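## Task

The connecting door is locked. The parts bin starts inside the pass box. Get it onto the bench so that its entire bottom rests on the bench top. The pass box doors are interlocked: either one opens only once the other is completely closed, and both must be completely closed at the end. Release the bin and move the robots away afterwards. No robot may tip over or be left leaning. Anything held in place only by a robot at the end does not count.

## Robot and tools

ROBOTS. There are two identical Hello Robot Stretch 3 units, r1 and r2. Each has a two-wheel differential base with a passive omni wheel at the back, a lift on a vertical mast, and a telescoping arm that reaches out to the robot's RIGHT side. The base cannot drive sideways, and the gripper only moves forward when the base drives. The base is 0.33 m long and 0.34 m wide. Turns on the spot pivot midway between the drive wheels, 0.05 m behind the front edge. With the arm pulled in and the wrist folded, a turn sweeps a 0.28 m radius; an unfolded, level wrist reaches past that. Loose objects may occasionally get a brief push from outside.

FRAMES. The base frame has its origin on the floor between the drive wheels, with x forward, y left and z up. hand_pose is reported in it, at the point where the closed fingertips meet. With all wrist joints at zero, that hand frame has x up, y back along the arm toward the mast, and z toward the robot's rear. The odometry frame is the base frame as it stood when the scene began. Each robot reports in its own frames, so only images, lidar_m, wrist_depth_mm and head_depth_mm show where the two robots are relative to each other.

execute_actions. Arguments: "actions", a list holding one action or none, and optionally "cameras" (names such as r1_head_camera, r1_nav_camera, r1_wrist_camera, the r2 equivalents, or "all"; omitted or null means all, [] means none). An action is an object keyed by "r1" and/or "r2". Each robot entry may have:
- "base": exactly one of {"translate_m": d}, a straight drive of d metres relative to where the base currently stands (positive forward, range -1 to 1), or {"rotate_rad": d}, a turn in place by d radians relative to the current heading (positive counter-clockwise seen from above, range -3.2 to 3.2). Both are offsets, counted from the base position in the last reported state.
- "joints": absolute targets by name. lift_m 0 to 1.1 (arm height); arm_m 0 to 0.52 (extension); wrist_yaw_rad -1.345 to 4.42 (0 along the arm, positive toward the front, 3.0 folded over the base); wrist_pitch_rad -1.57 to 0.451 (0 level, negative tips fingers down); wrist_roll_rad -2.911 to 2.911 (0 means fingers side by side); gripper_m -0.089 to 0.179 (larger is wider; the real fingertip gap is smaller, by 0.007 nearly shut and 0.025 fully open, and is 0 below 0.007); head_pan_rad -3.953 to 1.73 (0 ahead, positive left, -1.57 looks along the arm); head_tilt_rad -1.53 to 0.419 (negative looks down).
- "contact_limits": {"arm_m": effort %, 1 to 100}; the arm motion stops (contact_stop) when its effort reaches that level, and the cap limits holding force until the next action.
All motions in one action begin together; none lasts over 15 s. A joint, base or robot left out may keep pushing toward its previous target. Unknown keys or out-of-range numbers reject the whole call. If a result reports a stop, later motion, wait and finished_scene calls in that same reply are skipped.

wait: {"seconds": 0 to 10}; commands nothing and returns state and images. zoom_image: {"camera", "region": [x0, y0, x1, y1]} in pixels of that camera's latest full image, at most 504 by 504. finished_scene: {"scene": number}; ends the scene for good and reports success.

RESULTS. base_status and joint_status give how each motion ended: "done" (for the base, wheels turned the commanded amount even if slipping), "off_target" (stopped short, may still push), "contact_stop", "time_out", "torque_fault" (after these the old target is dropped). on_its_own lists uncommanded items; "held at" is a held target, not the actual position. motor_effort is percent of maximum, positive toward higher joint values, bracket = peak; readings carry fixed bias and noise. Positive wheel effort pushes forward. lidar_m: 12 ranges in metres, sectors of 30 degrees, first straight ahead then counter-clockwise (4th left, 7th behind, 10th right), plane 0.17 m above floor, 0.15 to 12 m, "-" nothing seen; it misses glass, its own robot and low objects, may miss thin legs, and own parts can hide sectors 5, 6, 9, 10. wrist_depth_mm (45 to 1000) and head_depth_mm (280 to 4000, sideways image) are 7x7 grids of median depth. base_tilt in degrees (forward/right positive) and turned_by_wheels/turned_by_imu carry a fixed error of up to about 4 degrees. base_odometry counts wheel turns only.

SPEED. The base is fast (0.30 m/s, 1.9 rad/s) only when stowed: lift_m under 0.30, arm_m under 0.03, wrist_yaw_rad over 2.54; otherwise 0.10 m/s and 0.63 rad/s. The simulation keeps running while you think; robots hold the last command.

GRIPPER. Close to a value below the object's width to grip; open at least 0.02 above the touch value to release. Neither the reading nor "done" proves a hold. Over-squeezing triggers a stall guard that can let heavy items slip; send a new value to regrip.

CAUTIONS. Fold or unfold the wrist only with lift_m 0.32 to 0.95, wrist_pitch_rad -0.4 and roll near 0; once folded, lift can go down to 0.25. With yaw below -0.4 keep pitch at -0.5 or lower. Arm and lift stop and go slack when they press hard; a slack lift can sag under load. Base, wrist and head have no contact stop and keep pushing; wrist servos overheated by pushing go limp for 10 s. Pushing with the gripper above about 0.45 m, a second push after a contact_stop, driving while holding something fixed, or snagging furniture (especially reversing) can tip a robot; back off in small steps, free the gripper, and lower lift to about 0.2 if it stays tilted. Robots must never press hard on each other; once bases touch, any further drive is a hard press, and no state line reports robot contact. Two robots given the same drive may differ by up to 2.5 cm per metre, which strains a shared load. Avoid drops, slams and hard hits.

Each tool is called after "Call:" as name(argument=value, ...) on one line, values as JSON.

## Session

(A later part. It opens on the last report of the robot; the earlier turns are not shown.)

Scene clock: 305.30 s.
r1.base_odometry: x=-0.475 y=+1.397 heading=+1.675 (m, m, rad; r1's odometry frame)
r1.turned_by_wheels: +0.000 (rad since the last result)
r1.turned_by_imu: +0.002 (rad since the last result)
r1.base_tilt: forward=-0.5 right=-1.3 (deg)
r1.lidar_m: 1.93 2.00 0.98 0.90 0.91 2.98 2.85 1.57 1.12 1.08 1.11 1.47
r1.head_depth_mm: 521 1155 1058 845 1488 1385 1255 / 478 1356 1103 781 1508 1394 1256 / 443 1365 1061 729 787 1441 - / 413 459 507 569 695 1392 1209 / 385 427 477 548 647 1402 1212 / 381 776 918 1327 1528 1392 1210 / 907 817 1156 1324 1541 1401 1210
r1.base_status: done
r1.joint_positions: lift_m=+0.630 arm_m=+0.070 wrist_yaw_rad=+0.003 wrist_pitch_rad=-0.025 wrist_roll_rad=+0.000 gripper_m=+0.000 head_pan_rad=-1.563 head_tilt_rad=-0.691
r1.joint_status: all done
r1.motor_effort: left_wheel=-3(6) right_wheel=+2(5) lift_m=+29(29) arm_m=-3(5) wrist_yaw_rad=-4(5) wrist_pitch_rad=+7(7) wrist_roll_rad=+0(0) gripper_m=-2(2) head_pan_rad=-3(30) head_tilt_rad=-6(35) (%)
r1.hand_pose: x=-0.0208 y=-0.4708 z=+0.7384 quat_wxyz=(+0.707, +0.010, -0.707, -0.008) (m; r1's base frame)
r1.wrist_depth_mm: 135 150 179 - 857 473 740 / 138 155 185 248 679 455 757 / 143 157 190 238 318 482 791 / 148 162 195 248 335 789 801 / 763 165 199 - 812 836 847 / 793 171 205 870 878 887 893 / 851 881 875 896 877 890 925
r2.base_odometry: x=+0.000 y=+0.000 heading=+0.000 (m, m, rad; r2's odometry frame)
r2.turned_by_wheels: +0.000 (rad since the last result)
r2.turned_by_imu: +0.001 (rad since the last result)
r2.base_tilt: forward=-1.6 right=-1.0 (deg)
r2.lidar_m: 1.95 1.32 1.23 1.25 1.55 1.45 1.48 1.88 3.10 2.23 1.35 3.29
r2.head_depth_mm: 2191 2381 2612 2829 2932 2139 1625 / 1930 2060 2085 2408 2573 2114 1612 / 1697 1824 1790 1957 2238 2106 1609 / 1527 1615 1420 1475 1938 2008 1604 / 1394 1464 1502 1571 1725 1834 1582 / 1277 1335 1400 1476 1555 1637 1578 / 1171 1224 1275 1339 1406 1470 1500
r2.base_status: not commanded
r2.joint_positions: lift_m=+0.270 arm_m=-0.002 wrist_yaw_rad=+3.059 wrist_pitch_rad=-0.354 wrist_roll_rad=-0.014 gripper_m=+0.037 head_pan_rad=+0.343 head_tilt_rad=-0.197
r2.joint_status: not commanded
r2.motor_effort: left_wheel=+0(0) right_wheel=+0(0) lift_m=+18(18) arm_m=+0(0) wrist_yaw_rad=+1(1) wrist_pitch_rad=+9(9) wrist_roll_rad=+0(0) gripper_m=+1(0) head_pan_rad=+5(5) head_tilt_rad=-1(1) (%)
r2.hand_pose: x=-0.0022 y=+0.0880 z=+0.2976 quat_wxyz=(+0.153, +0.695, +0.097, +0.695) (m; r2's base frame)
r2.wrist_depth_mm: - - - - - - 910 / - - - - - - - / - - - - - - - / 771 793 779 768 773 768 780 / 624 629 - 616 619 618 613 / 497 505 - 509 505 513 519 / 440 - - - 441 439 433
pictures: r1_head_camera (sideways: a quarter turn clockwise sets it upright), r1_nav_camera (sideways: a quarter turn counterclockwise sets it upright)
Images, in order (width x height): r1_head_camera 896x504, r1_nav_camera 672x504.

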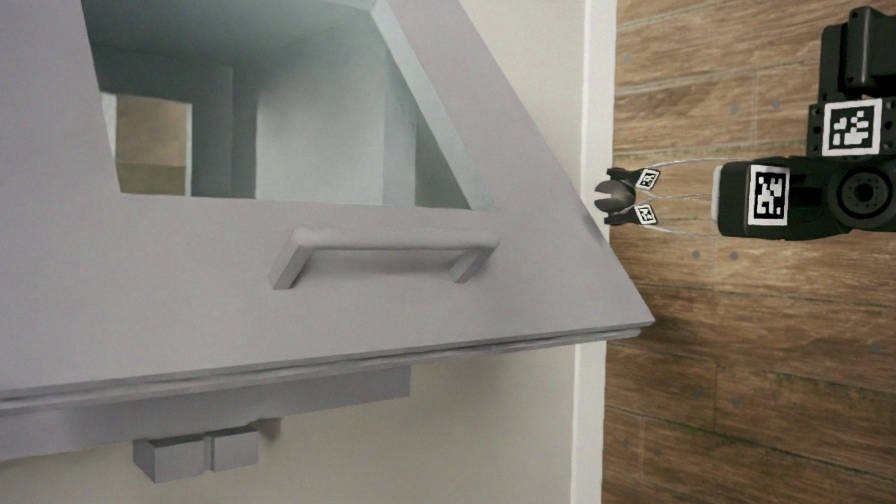

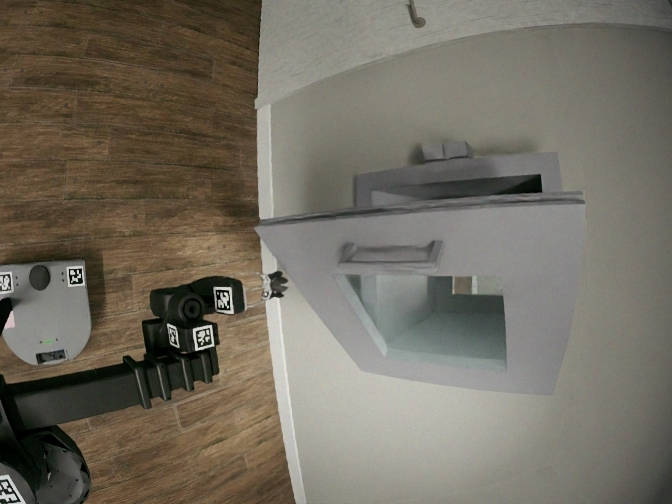

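Call:
execute_actions(actions=[{"r1":{"joints":{"arm_m":0.2},"contact_limits":{"arm_m":15}}}], cameras=["r1_head_camera"])

Scene clock: 309.77 s.
r1.base_odometry: x=-0.475 y=+1.397 heading=+1.675 (m, m, rad; r1's odometry frame)
r1.turned_by_wheels: +0.000 (rad since the last result)
r1.turned_by_imu: +0.000 (rad since the last result)
r1.base_tilt: forward=-0.6 right=-1.2 (deg)
r1.lidar_m: 1.93 2.00 0.98 0.90 0.91 2.97 2.85 1.57 1.12 1.08 1.11 1.47
r1.head_depth_mm: 582 1158 1063 901 1502 1425 1236 / 552 1354 1098 836 1513 - 1189 / 523 1376 1096 797 1486 - 1203 / 496 1347 1017 739 1540 1391 1209 / 474 522 566 669 1531 1398 1209 / 453 499 563 683 1541 1396 1211 / 885 814 1158 1331 1531 1388 1209
r1.base_status: not commanded
r1.joint_positions: lift_m=+0.630 arm_m=+0.200 wrist_yaw_rad=-0.002 wrist_pitch_rad=-0.025 wrist_roll_rad=+0.000 gripper_m=+0.000 head_pan_rad=-1.563 head_tilt_rad=-0.692
r1.joint_status: all done
r1.motor_effort: left_wheel=-3(6) right_wheel=+1(5) lift_m=+29(30) arm_m=+3(8) wrist_yaw_rad=+3(6) wrist_pitch_rad=+7(7) wrist_roll_rad=+0(0) gripper_m=-2(3) head_pan_rad=-3(3) head_tilt_rad=-5(5) (%)
r1.contact_limits: arm_m 15 (drawing in: default 21, maximum 35; extending or still: default 29, maximum 48)
r1.hand_pose: x=-0.0221 y=-0.6003 z=+0.7384 quat_wxyz=(+0.707, +0.008, -0.707, -0.010) (m; r1's base frame)
r1.wrist_depth_mm: 125 135 882 - 843 459 365 / 126 138 162 195 247 332 617 / 130 143 164 195 239 301 633 / 132 146 169 201 249 324 677 / 136 151 174 - 270 713 708 / 139 155 176 718 705 714 749 / 143 166 720 736 744 752 767
r2.base_odometry: x=+0.000 y=+0.000 heading=+0.000 (m, m, rad; r2's odometry frame)
r2.turned_by_wheels: +0.000 (rad since the last result)
r2.turned_by_imu: +0.000 (rad since the last result)
r2.base_tilt: forward=-1.7 right=-1.0 (deg)
r2.lidar_m: 1.94 1.32 1.23 1.25 1.56 1.45 1.48 1.88 3.09 2.23 1.35 3.30
r2.head_depth_mm: 2191 2377 2567 2832 2944 2138 1625 / 1931 2087 2092 2420 2598 2118 1607 / 1703 1814 1794 1952 2252 2106 1607 / 1545 1618 1422 1473 1935 2000 1587 / 1388 1461 1498 1567 1718 1835 1593 / 1272 1332 1396 1471 1549 1641 1584 / 1172 1226 1279 1336 1401 1475 1509
r2.base_status: not commanded
r2.joint_positions: lift_m=+0.270 arm_m=-0.002 wrist_yaw_rad=+3.059 wrist_pitch_rad=-0.354 wrist_roll_rad=-0.014 gripper_m=+0.037 head_pan_rad=+0.343 head_tilt_rad=-0.197
r2.joint_status: not commanded
r2.motor_effort: left_wheel=+0(0) right_wheel=+0(0) lift_m=+18(18) arm_m=+1(1) wrist_yaw_rad=+0(0) wrist_pitch_rad=+9(8) wrist_roll_rad=+0(0) gripper_m=+0(1) head_pan_rad=+5(5) head_tilt_rad=-2(1) (%)
r2.hand_pose: x=-0.0022 y=+0.0880 z=+0.2976 quat_wxyz=(+0.153, +0.695, +0.097, +0.695) (m; r2's base frame)
r2.wrist_depth_mm: - - - - - - 930 / - - - - - - - / - - - - - - - / 781 783 779 778 796 762 774 / 618 630 - 627 604 615 612 / 507 501 - 505 505 511 518 / 442 - - - 436 438 439
pictures: r1_head_camera (sideways: a quarter turn clockwise sets it upright)
Images, in order (width x height): r1_head_camera 896x504.

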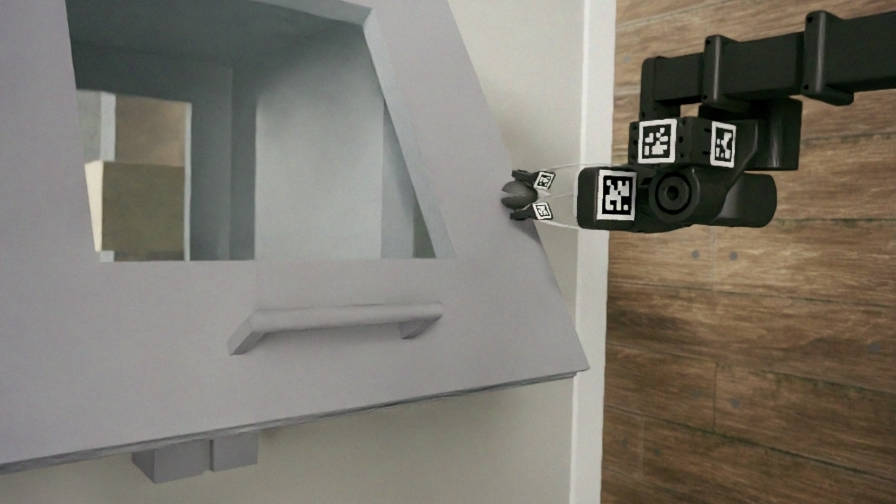

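Call:
execute_actions(actions=[{"r1":{"base":{"translate_m":0.08},"joints":{"arm_m":0.34,"lift_m":0.645},"contact_limits":{"arm_m":15}}}], cameras=["r1_head_camera"])

Scene clock: 314.80 s.
r1.base_odometry: x=-0.483 y=+1.476 heading=+1.675 (m, m, rad; r1's odometry frame)
r1.turned_by_wheels: +0.000 (rad since the last result)
r1.turned_by_imu: +0.000 (rad since the last result)
r1.base_tilt: forward=-0.5 right=-1.3 (deg)
r1.lidar_m: 1.85 1.91 0.95 1.24 0.92 3.07 2.93 1.57 1.12 1.08 1.11 1.47
r1.head_depth_mm: 1191 1321 1102 1285 1511 1440 - / - 1372 1103 1288 - 1408 1204 / 2763 1383 1103 910 - 1398 1214 / 643 740 840 923 1530 1397 1218 / 637 693 797 1270 1534 1390 1211 / 892 808 1159 1317 1527 1400 1205 / 922 1028 1163 1338 1531 1404 1212
r1.base_status: done
r1.joint_positions: lift_m=+0.645 arm_m=+0.340 wrist_yaw_rad=-0.003 wrist_pitch_rad=-0.026 wrist_roll_rad=+0.000 gripper_m=+0.000 head_pan_rad=-1.563 head_tilt_rad=-0.692
r1.joint_status: all done
r1.motor_effort: left_wheel=-3(9) right_wheel=+1(8) lift_m=+39(40) arm_m=+3(5) wrist_yaw_rad=+3(9) wrist_pitch_rad=+7(10) wrist_roll_rad=+0(0) gripper_m=-2(2) head_pan_rad=-3(3) head_tilt_rad=-5(5) (%)
r1.contact_limits: arm_m 15 (drawing in: default 21, maximum 35; extending or still: default 29, maximum 48)
r1.hand_pose: x=-0.0221 y=-0.7402 z=+0.7529 quat_wxyz=(+0.707, +0.008, -0.707, -0.010) (m; r1's base frame)
r1.wrist_depth_mm: 160 164 606 - - 573 400 / 163 170 504 - 818 539 379 / 169 176 184 193 202 215 227 / 174 181 190 200 211 223 239 / 180 187 198 - 223 233 248 / 188 195 203 545 233 561 577 / 551 551 568 567 589 590 596
r2.base_odometry: x=+0.000 y=+0.000 heading=+0.000 (m, m, rad; r2's odometry frame)
r2.turned_by_wheels: +0.000 (rad since the last result)
r2.turned_by_imu: +0.000 (rad since the last result)
r2.base_tilt: forward=-1.7 right=-1.0 (deg)
r2.lidar_m: 1.94 1.31 1.23 1.25 1.56 1.45 1.47 1.88 3.09 2.23 1.35 3.30
r2.head_depth_mm: 2172 2343 2588 2836 2928 2138 1621 / 1938 2084 2099 2428 2591 2120 1620 / 1711 1815 1799 1953 2242 2092 1611 / 1537 1615 1411 1465 1924 2003 1590 / 1387 1464 1503 1572 1710 1837 1580 / 1271 1332 1403 1468 1550 1643 1572 / 1175 1222 1285 1342 1404 1475 1502
r2.base_status: not commanded
r2.joint_positions: lift_m=+0.270 arm_m=-0.002 wrist_yaw_rad=+3.059 wrist_pitch_rad=-0.354 wrist_roll_rad=-0.014 gripper_m=+0.037 head_pan_rad=+0.343 head_tilt_rad=-0.197
r2.joint_status: not commanded
r2.motor_effort: left_wheel=+0(0) right_wheel=+1(0) lift_m=+19(18) arm_m=+0(1) wrist_yaw_rad=+0(0) wrist_pitch_rad=+9(8) wrist_roll_rad=+0(0) gripper_m=+0(0) head_pan_rad=+5(3) head_tilt_rad=-2(1) (%)
r2.hand_pose: x=-0.0022 y=+0.0880 z=+0.2976 quat_wxyz=(+0.153, +0.695, +0.097, +0.695) (m; r2's base frame)
r2.wrist_depth_mm: - - - - - - 888 / - - - - - - - / - - - - - - - / 783 769 778 772 771 781 790 / 616 618 - 620 614 626 612 / 513 506 - 512 510 504 510 / 443 - - - 428 435 438
pictures: r1_head_camera (sideways: a quarter turn clockwise sets it upright)
Images, in order (width x height): r1_head_camera 896x504.

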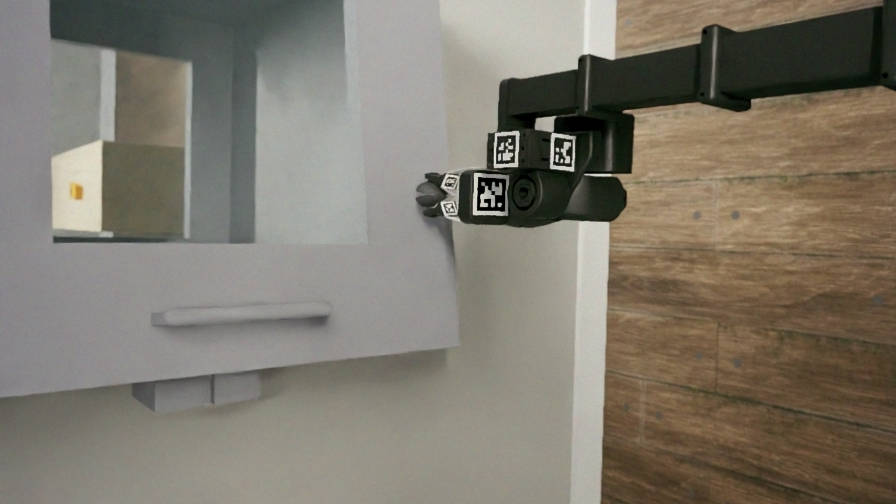

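Call:
execute_actions(actions=[{"r1":{"joints":{"arm_m":0.41},"contact_limits":{"arm_m":13}}}], cameras=[])

Call:
execute_actions(actions=[{"r1":{"joints":{"arm_m":0.48},"contact_limits":{"arm_m":13}}}], cameras=["r1_head_camera"])

Scene clock: 321.83 s.
r1.base_odometry: x=-0.483 y=+1.476 heading=+1.675 (m, m, rad; r1's odometry frame)
r1.turned_by_wheels: +0.000 (rad since the last result)
r1.turned_by_imu: +0.000 (rad since the last result)
r1.base_tilt: forward=-0.5 right=-1.2 (deg)
r1.lidar_m: 1.85 1.91 0.94 1.24 0.92 3.07 2.93 1.57 1.12 1.08 1.11 1.47
r1.head_depth_mm: 1209 1319 1101 1290 1510 1393 - / - 1376 1107 969 - 1380 1209 / 2828 1380 1100 - 1529 1396 1206 / 704 804 900 1306 1541 1395 1197 / 692 764 874 1311 1539 1394 1212 / 893 811 1147 1315 1529 1405 1206 / 926 1026 1159 1335 1523 1408 1209
r1.base_status: not commanded
r1.joint_positions: lift_m=+0.645 arm_m=+0.410 wrist_yaw_rad=+0.002 wrist_pitch_rad=-0.024 wrist_roll_rad=+0.000 gripper_m=+0.000 head_pan_rad=-1.563 head_tilt_rad=-0.694
r1.joint_status: all done
r1.motor_effort: left_wheel=-3(9) right_wheel=+1(4) lift_m=+38(39) arm_m=+4(3) wrist_yaw_rad=-3(5) wrist_pitch_rad=+6(8) wrist_roll_rad=+0(0) gripper_m=-2(3) head_pan_rad=-3(3) head_tilt_rad=-5(5) (%)
r1.contact_limits: arm_m 13 (drawing in: default 21, maximum 35; extending or still: default 29, maximum 48)
r1.hand_pose: x=-0.0210 y=-0.8102 z=+0.7534 quat_wxyz=(+0.707, +0.009, -0.707, -0.008) (m; r1's base frame)
r1.wrist_depth_mm: 155 156 598 - - 577 397 / 160 161 502 - 745 541 379 / 165 167 170 173 176 178 181 / 172 174 176 178 181 184 187 / 178 180 182 - 189 192 195 / 185 188 190 196 197 200 203 / 468 469 480 488 497 497 501
r2.base_odometry: x=+0.000 y=+0.000 heading=+0.000 (m, m, rad; r2's odometry frame)
r2.turned_by_wheels: +0.000 (rad since the last result)
r2.turned_by_imu: +0.000 (rad since the last result)
r2.base_tilt: forward=-1.6 right=-1.0 (deg)
r2.lidar_m: 1.94 1.32 1.22 1.25 1.55 1.45 1.47 1.88 3.10 2.23 1.35 3.30
r2.head_depth_mm: 2188 2378 2599 2850 2917 2139 1627 / 1922 2061 2095 2432 2608 2123 1605 / 1712 1820 1803 1959 2223 2099 1605 / 1536 1629 1416 1459 1940 2008 1588 / 1394 1466 1505 1579 1727 1839 1581 / 1269 1337 1405 1479 1553 1644 1574 / 1172 1224 1274 1344 1402 1474 1500
r2.base_status: not commanded
r2.joint_positions: lift_m=+0.270 arm_m=-0.002 wrist_yaw_rad=+3.059 wrist_pitch_rad=-0.354 wrist_roll_rad=-0.014 gripper_m=+0.037 head_pan_rad=+0.343 head_tilt_rad=-0.197
r2.joint_status: not commanded
r2.motor_effort: left_wheel=+0(0) right_wheel=+0(1) lift_m=+19(18) arm_m=+0(1) wrist_yaw_rad=+0(0) wrist_pitch_rad=+8(9) wrist_roll_rad=+0(0) gripper_m=+1(0) head_pan_rad=+4(4) head_tilt_rad=-1(2) (%)
r2.hand_pose: x=-0.0022 y=+0.0880 z=+0.2976 quat_wxyz=(+0.153, +0.695, +0.097, +0.695) (m; r2's base frame)
r2.wrist_depth_mm: - - - - - - 928 / - - - - - - - / - - - - - - - / 786 754 785 802 793 793 770 / 613 623 - 614 611 619 604 / 505 503 - 510 510 518 509 / 441 - - - 430 438 435
pictures: none
No camera images: the call's "cameras" was empty. Leave "cameras" out to get every camera's image.

Scene clock: 322.70 s.
r1.base_odometry: x=-0.483 y=+1.476 heading=+1.675 (m, m, rad; r1's odometry frame)
r1.turned_by_wheels: +0.000 (rad since the last result)
r1.turned_by_imu: +0.000 (rad since the last result)
r1.base_tilt: forward=-0.6 right=-1.3 (deg)
r1.lidar_m: 1.85 1.91 0.94 1.23 0.92 3.07 2.93 1.56 1.12 1.08 1.11 1.47
r1.head_depth_mm: 1210 1315 1101 1289 1516 1399 - / - 1375 1098 1117 - 1389 1205 / 2772 1377 1101 - 1544 1382 1211 / 711 806 909 1303 1523 1400 1212 / 700 768 880 1317 1535 1398 1208 / 904 819 1154 1319 1525 1397 1204 / 921 1022 1157 1333 1531 1397 1215
r1.base_status: not commanded
r1.joint_positions: lift_m=+0.645 arm_m=+0.414 wrist_yaw_rad=+0.001 wrist_pitch_rad=-0.026 wrist_roll_rad=+0.000 gripper_m=+0.000 head_pan_rad=-1.563 head_tilt_rad=-0.694
r1.joint_status: arm_m contact_stop (moved +0.005 of +0.070)
r1.on_its_own: arm_m is slack since a contact_stop, until your next command for it (your +0.480 is given up)
r1.motor_effort: left_wheel=-4(6) right_wheel=+2(3) lift_m=+38(38) arm_m=+0(14) wrist_yaw_rad=-2(3) wrist_pitch_rad=+7(8) wrist_roll_rad=+0(0) gripper_m=-3(3) head_pan_rad=-2(3) head_tilt_rad=-4(4) (%)
r1.contact_limits: arm_m 13 (drawing in: default 21, maximum 35; extending or still: default 29, maximum 48)
r1.hand_pose: x=-0.0213 y=-0.8147 z=+0.7529 quat_wxyz=(+0.707, +0.010, -0.707, -0.009) (m; r1's base frame)
r1.wrist_depth_mm: 156 158 611 - - 580 399 / 161 163 507 - 741 542 379 / 167 168 170 172 175 177 179 / 173 175 177 179 181 183 186 / 179 182 184 - 188 190 193 / 186 188 190 195 195 198 202 / 468 473 486 478 495 491 510
r2.base_odometry: x=+0.000 y=+0.000 heading=+0.000 (m, m, rad; r2's odometry frame)
r2.turned_by_wheels: +0.000 (rad since the last result)
r2.turned_by_imu: +0.000 (rad since the last result)
r2.base_tilt: forward=-1.7 right=-0.9 (deg)
r2.lidar_m: 1.94 1.31 1.23 1.25 1.55 1.45 1.48 1.88 3.08 2.23 1.35 3.30
r2.head_depth_mm: 2198 2370 2577 2834 2918 2167 1618 / 1940 2076 2092 2410 2614 2121 1616 / 1712 1818 1794 1955 2261 2095 1603 / 1537 1618 1429 1465 1939 1988 1590 / 1393 1459 1509 1570 1720 1826 1584 / 1278 1333 1402 1467 1543 1650 1582 / 1171 1225 1273 1342 1413 1469 1505
r2.base_status: not commanded
r2.joint_positions: lift_m=+0.270 arm_m=-0.002 wrist_yaw_rad=+3.059 wrist_pitch_rad=-0.354 wrist_roll_rad=-0.014 gripper_m=+0.037 head_pan_rad=+0.343 head_tilt_rad=-0.197
r2.joint_status: not commanded
r2.motor_effort: left_wheel=+0(0) right_wheel=+0(1) lift_m=+18(18) arm_m=+1(0) wrist_yaw_rad=+0(0) wrist_pitch_rad=+9(9) wrist_roll_rad=+0(0) gripper_m=+0(0) head_pan_rad=+4(5) head_tilt_rad=-2(1) (%)
r2.hand_pose: x=-0.0022 y=+0.0880 z=+0.2976 quat_wxyz=(+0.153, +0.695, +0.097, +0.695) (m; r2's base frame)
r2.wrist_depth_mm: - - - - - - 918 / - - - - - - - / - - - - - - - / 786 774 766 780 785 779 793 / 608 614 - 621 627 603 619 / 512 504 - 507 514 520 509 / 437 - - - 429 442 436
pictures: r1_head_camera (sideways: a quarter turn clockwise sets it upright)
Images, in order (width x height): r1_head_camera 896x504.

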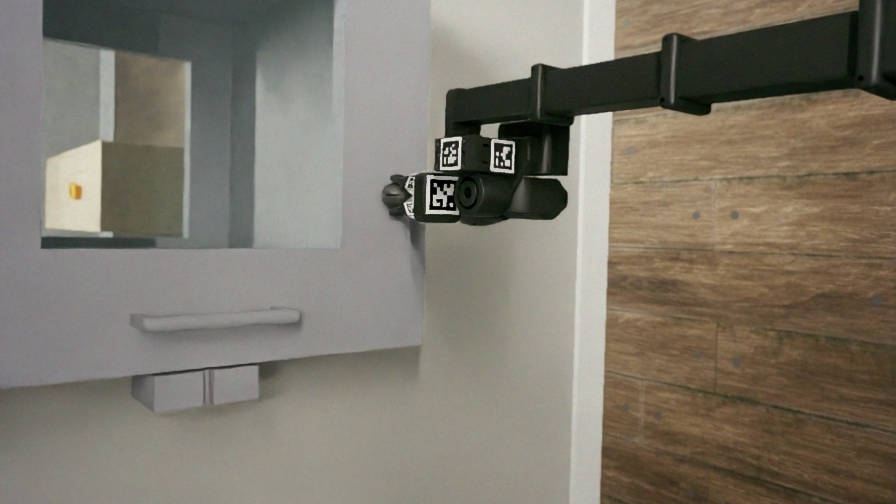

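Call:
execute_actions(actions=[{"r1":{"joints":{"arm_m":0.25,"head_pan_rad":-1.75,"head_tilt_rad":-0.3}}}], cameras=["r1_head_camera","r1_nav_camera","r1_wrist_camera"])

Scene clock: 333.37 s.
r1.base_odometry: x=-0.483 y=+1.476 heading=+1.675 (m, m, rad; r1's odometry frame)
r1.turned_by_wheels: +0.000 (rad since the last result)
r1.turned_by_imu: -0.001 (rad since the last result)
r1.base_tilt: forward=-0.6 right=-1.2 (deg)
r1.lidar_m: 1.85 1.91 0.95 1.24 0.92 3.07 2.93 1.56 1.13 1.07 1.11 1.47
r1.head_depth_mm: 962 1009 818 871 925 1286 1364 / 952 993 807 874 922 1265 1352 / 931 977 798 1440 1188 945 1314 / 923 967 786 - 1182 936 1297 / 918 951 768 3085 1176 918 1269 / 903 941 763 814 856 902 1252 / 890 927 752 787 842 900 1231
r1.base_status: not commanded
r1.joint_positions: lift_m=+0.645 arm_m=+0.250 wrist_yaw_rad=+0.001 wrist_pitch_rad=-0.025 wrist_roll_rad=+0.000 gripper_m=+0.000 head_pan_rad=-1.743 head_tilt_rad=-0.310
r1.joint_status: all done
r1.motor_effort: left_wheel=-2(4) right_wheel=+1(2) lift_m=+38(38) arm_m=-3(1) wrist_yaw_rad=-1(1) wrist_pitch_rad=+7(7) wrist_roll_rad=+0(0) gripper_m=-3(3) head_pan_rad=-3(18) head_tilt_rad=+6(37) (%)
r1.hand_pose: x=-0.0213 y=-0.6508 z=+0.7531 quat_wxyz=(+0.707, +0.009, -0.707, -0.009) (m; r1's base frame)
r1.wrist_depth_mm: 518 303 308 - 862 592 328 / 536 316 318 - 883 590 337 / 548 328 327 334 339 343 345 / 568 343 342 346 350 360 364 / 599 604 618 - 625 651 651 / 619 630 646 654 654 664 675 / 649 658 644 670 689 686 704
r2.base_odometry: x=+0.000 y=+0.000 heading=+0.000 (m, m, rad; r2's odometry frame)
r2.turned_by_wheels: +0.000 (rad since the last result)
r2.turned_by_imu: +0.001 (rad since the last result)
r2.base_tilt: forward=-1.6 right=-1.0 (deg)
r2.lidar_m: 1.94 1.32 1.23 1.25 1.55 1.45 1.48 1.88 3.10 2.23 1.35 3.29
r2.head_depth_mm: 2180 2365 2587 2869 2945 2142 1622 / 1924 2086 2097 2456 2573 2119 1608 / 1713 1819 1789 1967 2233 2115 1601 / 1544 1629 1420 1468 1933 1991 1584 / 1385 1456 1517 1572 1722 1831 1581 / 1274 1332 1401 1475 1549 1640 1571 / 1167 1220 1277 1338 1403 1479 1498
r2.base_status: not commanded
r2.joint_positions: lift_m=+0.270 arm_m=-0.002 wrist_yaw_rad=+3.059 wrist_pitch_rad=-0.354 wrist_roll_rad=-0.014 gripper_m=+0.037 head_pan_rad=+0.343 head_tilt_rad=-0.197
r2.joint_status: not commanded
r2.motor_effort: left_wheel=+0(0) right_wheel=-1(1) lift_m=+18(18) arm_m=+1(0) wrist_yaw_rad=+0(0) wrist_pitch_rad=+9(8) wrist_roll_rad=+0(0) gripper_m=+0(0) head_pan_rad=+3(4) head_tilt_rad=-1(1) (%)
r2.hand_pose: x=-0.0022 y=+0.0880 z=+0.2976 quat_wxyz=(+0.153, +0.695, +0.097, +0.695) (m; r2's base frame)
r2.wrist_depth_mm: - - - - - - 913 / - - - - - - - / - - - - - - - / 774 789 766 761 767 785 790 / 617 610 - 613 611 616 621 / 510 509 - 502 509 512 508 / 440 - - - 435 437 434
pictures: r1_head_camera (sideways: a quarter turn clockwise sets it upright), r1_nav_camera (sideways: a quarter turn counterclockwise sets it upright), r1_wrist_camera
Images, in order (width x height): r1_head_camera 896x504, r1_nav_camera 672x504, r1_wrist_camera 644x364.

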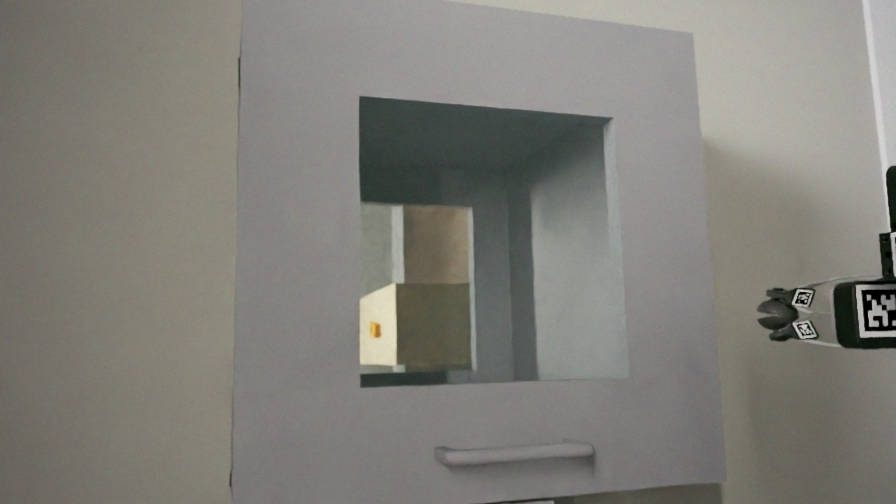

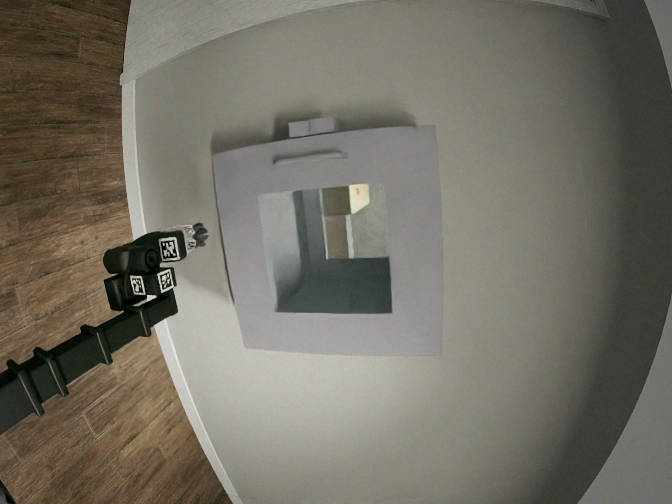

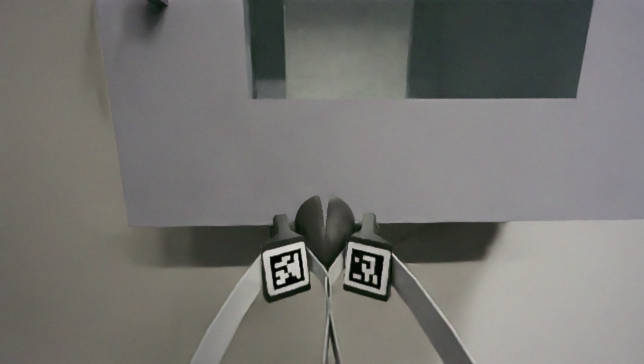

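Call:
execute_actions(actions=[{"r1":{"joints":{"arm_m":0.1,"head_pan_rad":1.5,"head_tilt_rad":-0.4}}}], cameras=["r1_head_camera","r1_nav_camera"])

Scene clock: 338.93 s.
r1.base_odometry: x=-0.483 y=+1.476 heading=+1.675 (m, m, rad; r1's odometry frame)
r1.turned_by_wheels: +0.000 (rad since the last result)
r1.turned_by_imu: +0.000 (rad since the last result)
r1.base_tilt: forward=-0.6 right=-1.3 (deg)
r1.lidar_m: 1.85 1.91 0.95 1.24 0.92 3.08 2.93 1.56 1.12 1.08 1.11 1.47
r1.head_depth_mm: 2780 2971 3207 3376 1046 1659 1418 / 2749 2956 3167 1462 1015 1677 1292 / 2757 2970 3106 1443 1002 1777 1447 / 2812 2921 3101 1432 999 1810 1463 / 2742 2945 3030 1426 994 1807 1456 / 2748 2973 3111 1430 991 1794 1451 / 2714 2884 3148 3158 981 1054 1176
r1.base_status: not commanded
r1.joint_positions: lift_m=+0.645 arm_m=+0.100 wrist_yaw_rad=+0.001 wrist_pitch_rad=-0.025 wrist_roll_rad=+0.000 gripper_m=+0.000 head_pan_rad=+1.493 head_tilt_rad=-0.395
r1.joint_status: all done
r1.motor_effort: left_wheel=-3(3) right_wheel=+1(1) lift_m=+38(38) arm_m=-3(7) wrist_yaw_rad=-1(1) wrist_pitch_rad=+7(7) wrist_roll_rad=+0(0) gripper_m=-3(3) head_pan_rad=+4(39) head_tilt_rad=-3(17) (%)
r1.hand_pose: x=-0.0213 y=-0.5008 z=+0.7531 quat_wxyz=(+0.707, +0.009, -0.707, -0.009) (m; r1's base frame)
r1.wrist_depth_mm: 653 649 448 - 1000 468 472 / 667 684 462 - - 485 719 / 692 707 480 484 492 490 759 / 715 729 494 512 509 517 772 / 747 785 771 - 787 806 805 / 770 806 795 817 829 823 838 / 804 839 849 844 847 879 867
r2.base_odometry: x=+0.000 y=+0.000 heading=+0.000 (m, m, rad; r2's odometry frame)
r2.turned_by_wheels: +0.000 (rad since the last result)
r2.turned_by_imu: +0.000 (rad since the last result)
r2.base_tilt: forward=-1.6 right=-0.9 (deg)
r2.lidar_m: 1.94 1.31 1.23 1.25 1.56 1.45 1.47 1.88 3.10 2.22 1.35 3.28
r2.head_depth_mm: 2187 2378 2594 2833 2932 2128 1629 / 1942 2076 2106 2426 2614 2113 1610 / 1701 1808 1802 1945 2240 2108 1608 / 1527 1620 1421 1463 1946 2005 1599 / 1396 1455 1507 1575 1724 1837 1589 / 1270 1334 1401 1473 1553 1632 1576 / 1171 1224 1284 1339 1411 1482 1509
r2.base_status: not commanded
r2.joint_positions: lift_m=+0.270 arm_m=-0.002 wrist_yaw_rad=+3.059 wrist_pitch_rad=-0.354 wrist_roll_rad=-0.014 gripper_m=+0.037 head_pan_rad=+0.343 head_tilt_rad=-0.197
r2.joint_status: not commanded
r2.motor_effort: left_wheel=+0(0) right_wheel=+1(0) lift_m=+18(18) arm_m=+1(0) wrist_yaw_rad=+0(0) wrist_pitch_rad=+8(9) wrist_roll_rad=+0(0) gripper_m=+0(1) head_pan_rad=+4(4) head_tilt_rad=-1(1) (%)
r2.hand_pose: x=-0.0022 y=+0.0880 z=+0.2976 quat_wxyz=(+0.153, +0.695, +0.097, +0.695) (m; r2's base frame)
r2.wrist_depth_mm: - - - - - - 919 / - - - - - - - / - - - - - - - / 774 778 774 765 774 764 781 / 610 624 - 617 614 618 622 / 506 513 - 516 508 510 503 / 439 - - - 441 439 437
pictures: r1_head_camera (sideways: a quarter turn clockwise sets it upright), r1_nav_camera (sideways: a quarter turn counterclockwise sets it upright)
Images, in order (width x height): r1_head_camera 896x504, r1_nav_camera 672x504.

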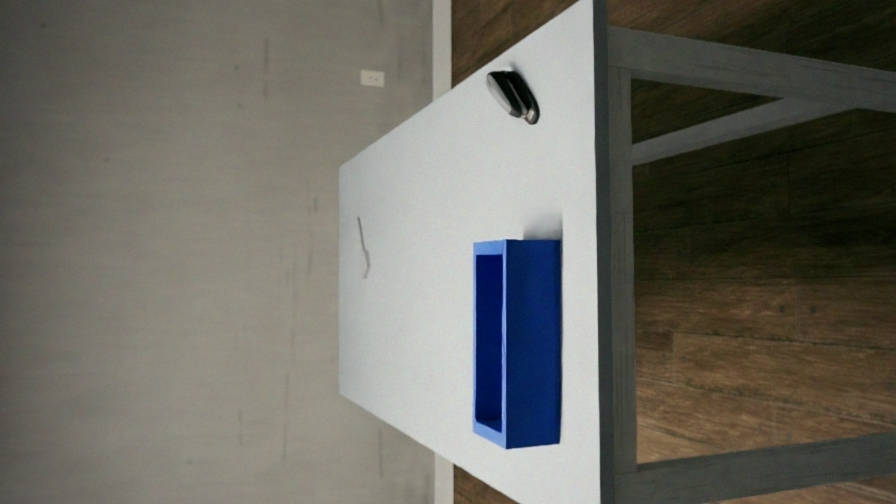

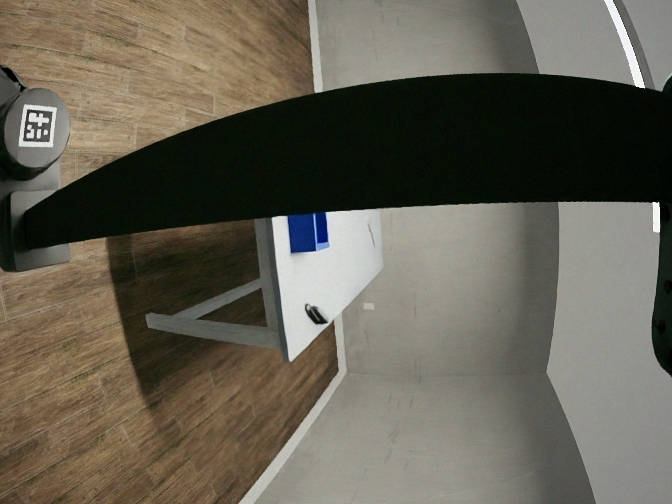

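Call:
finished_scene(scene=2)

The scene is finished: the task was done.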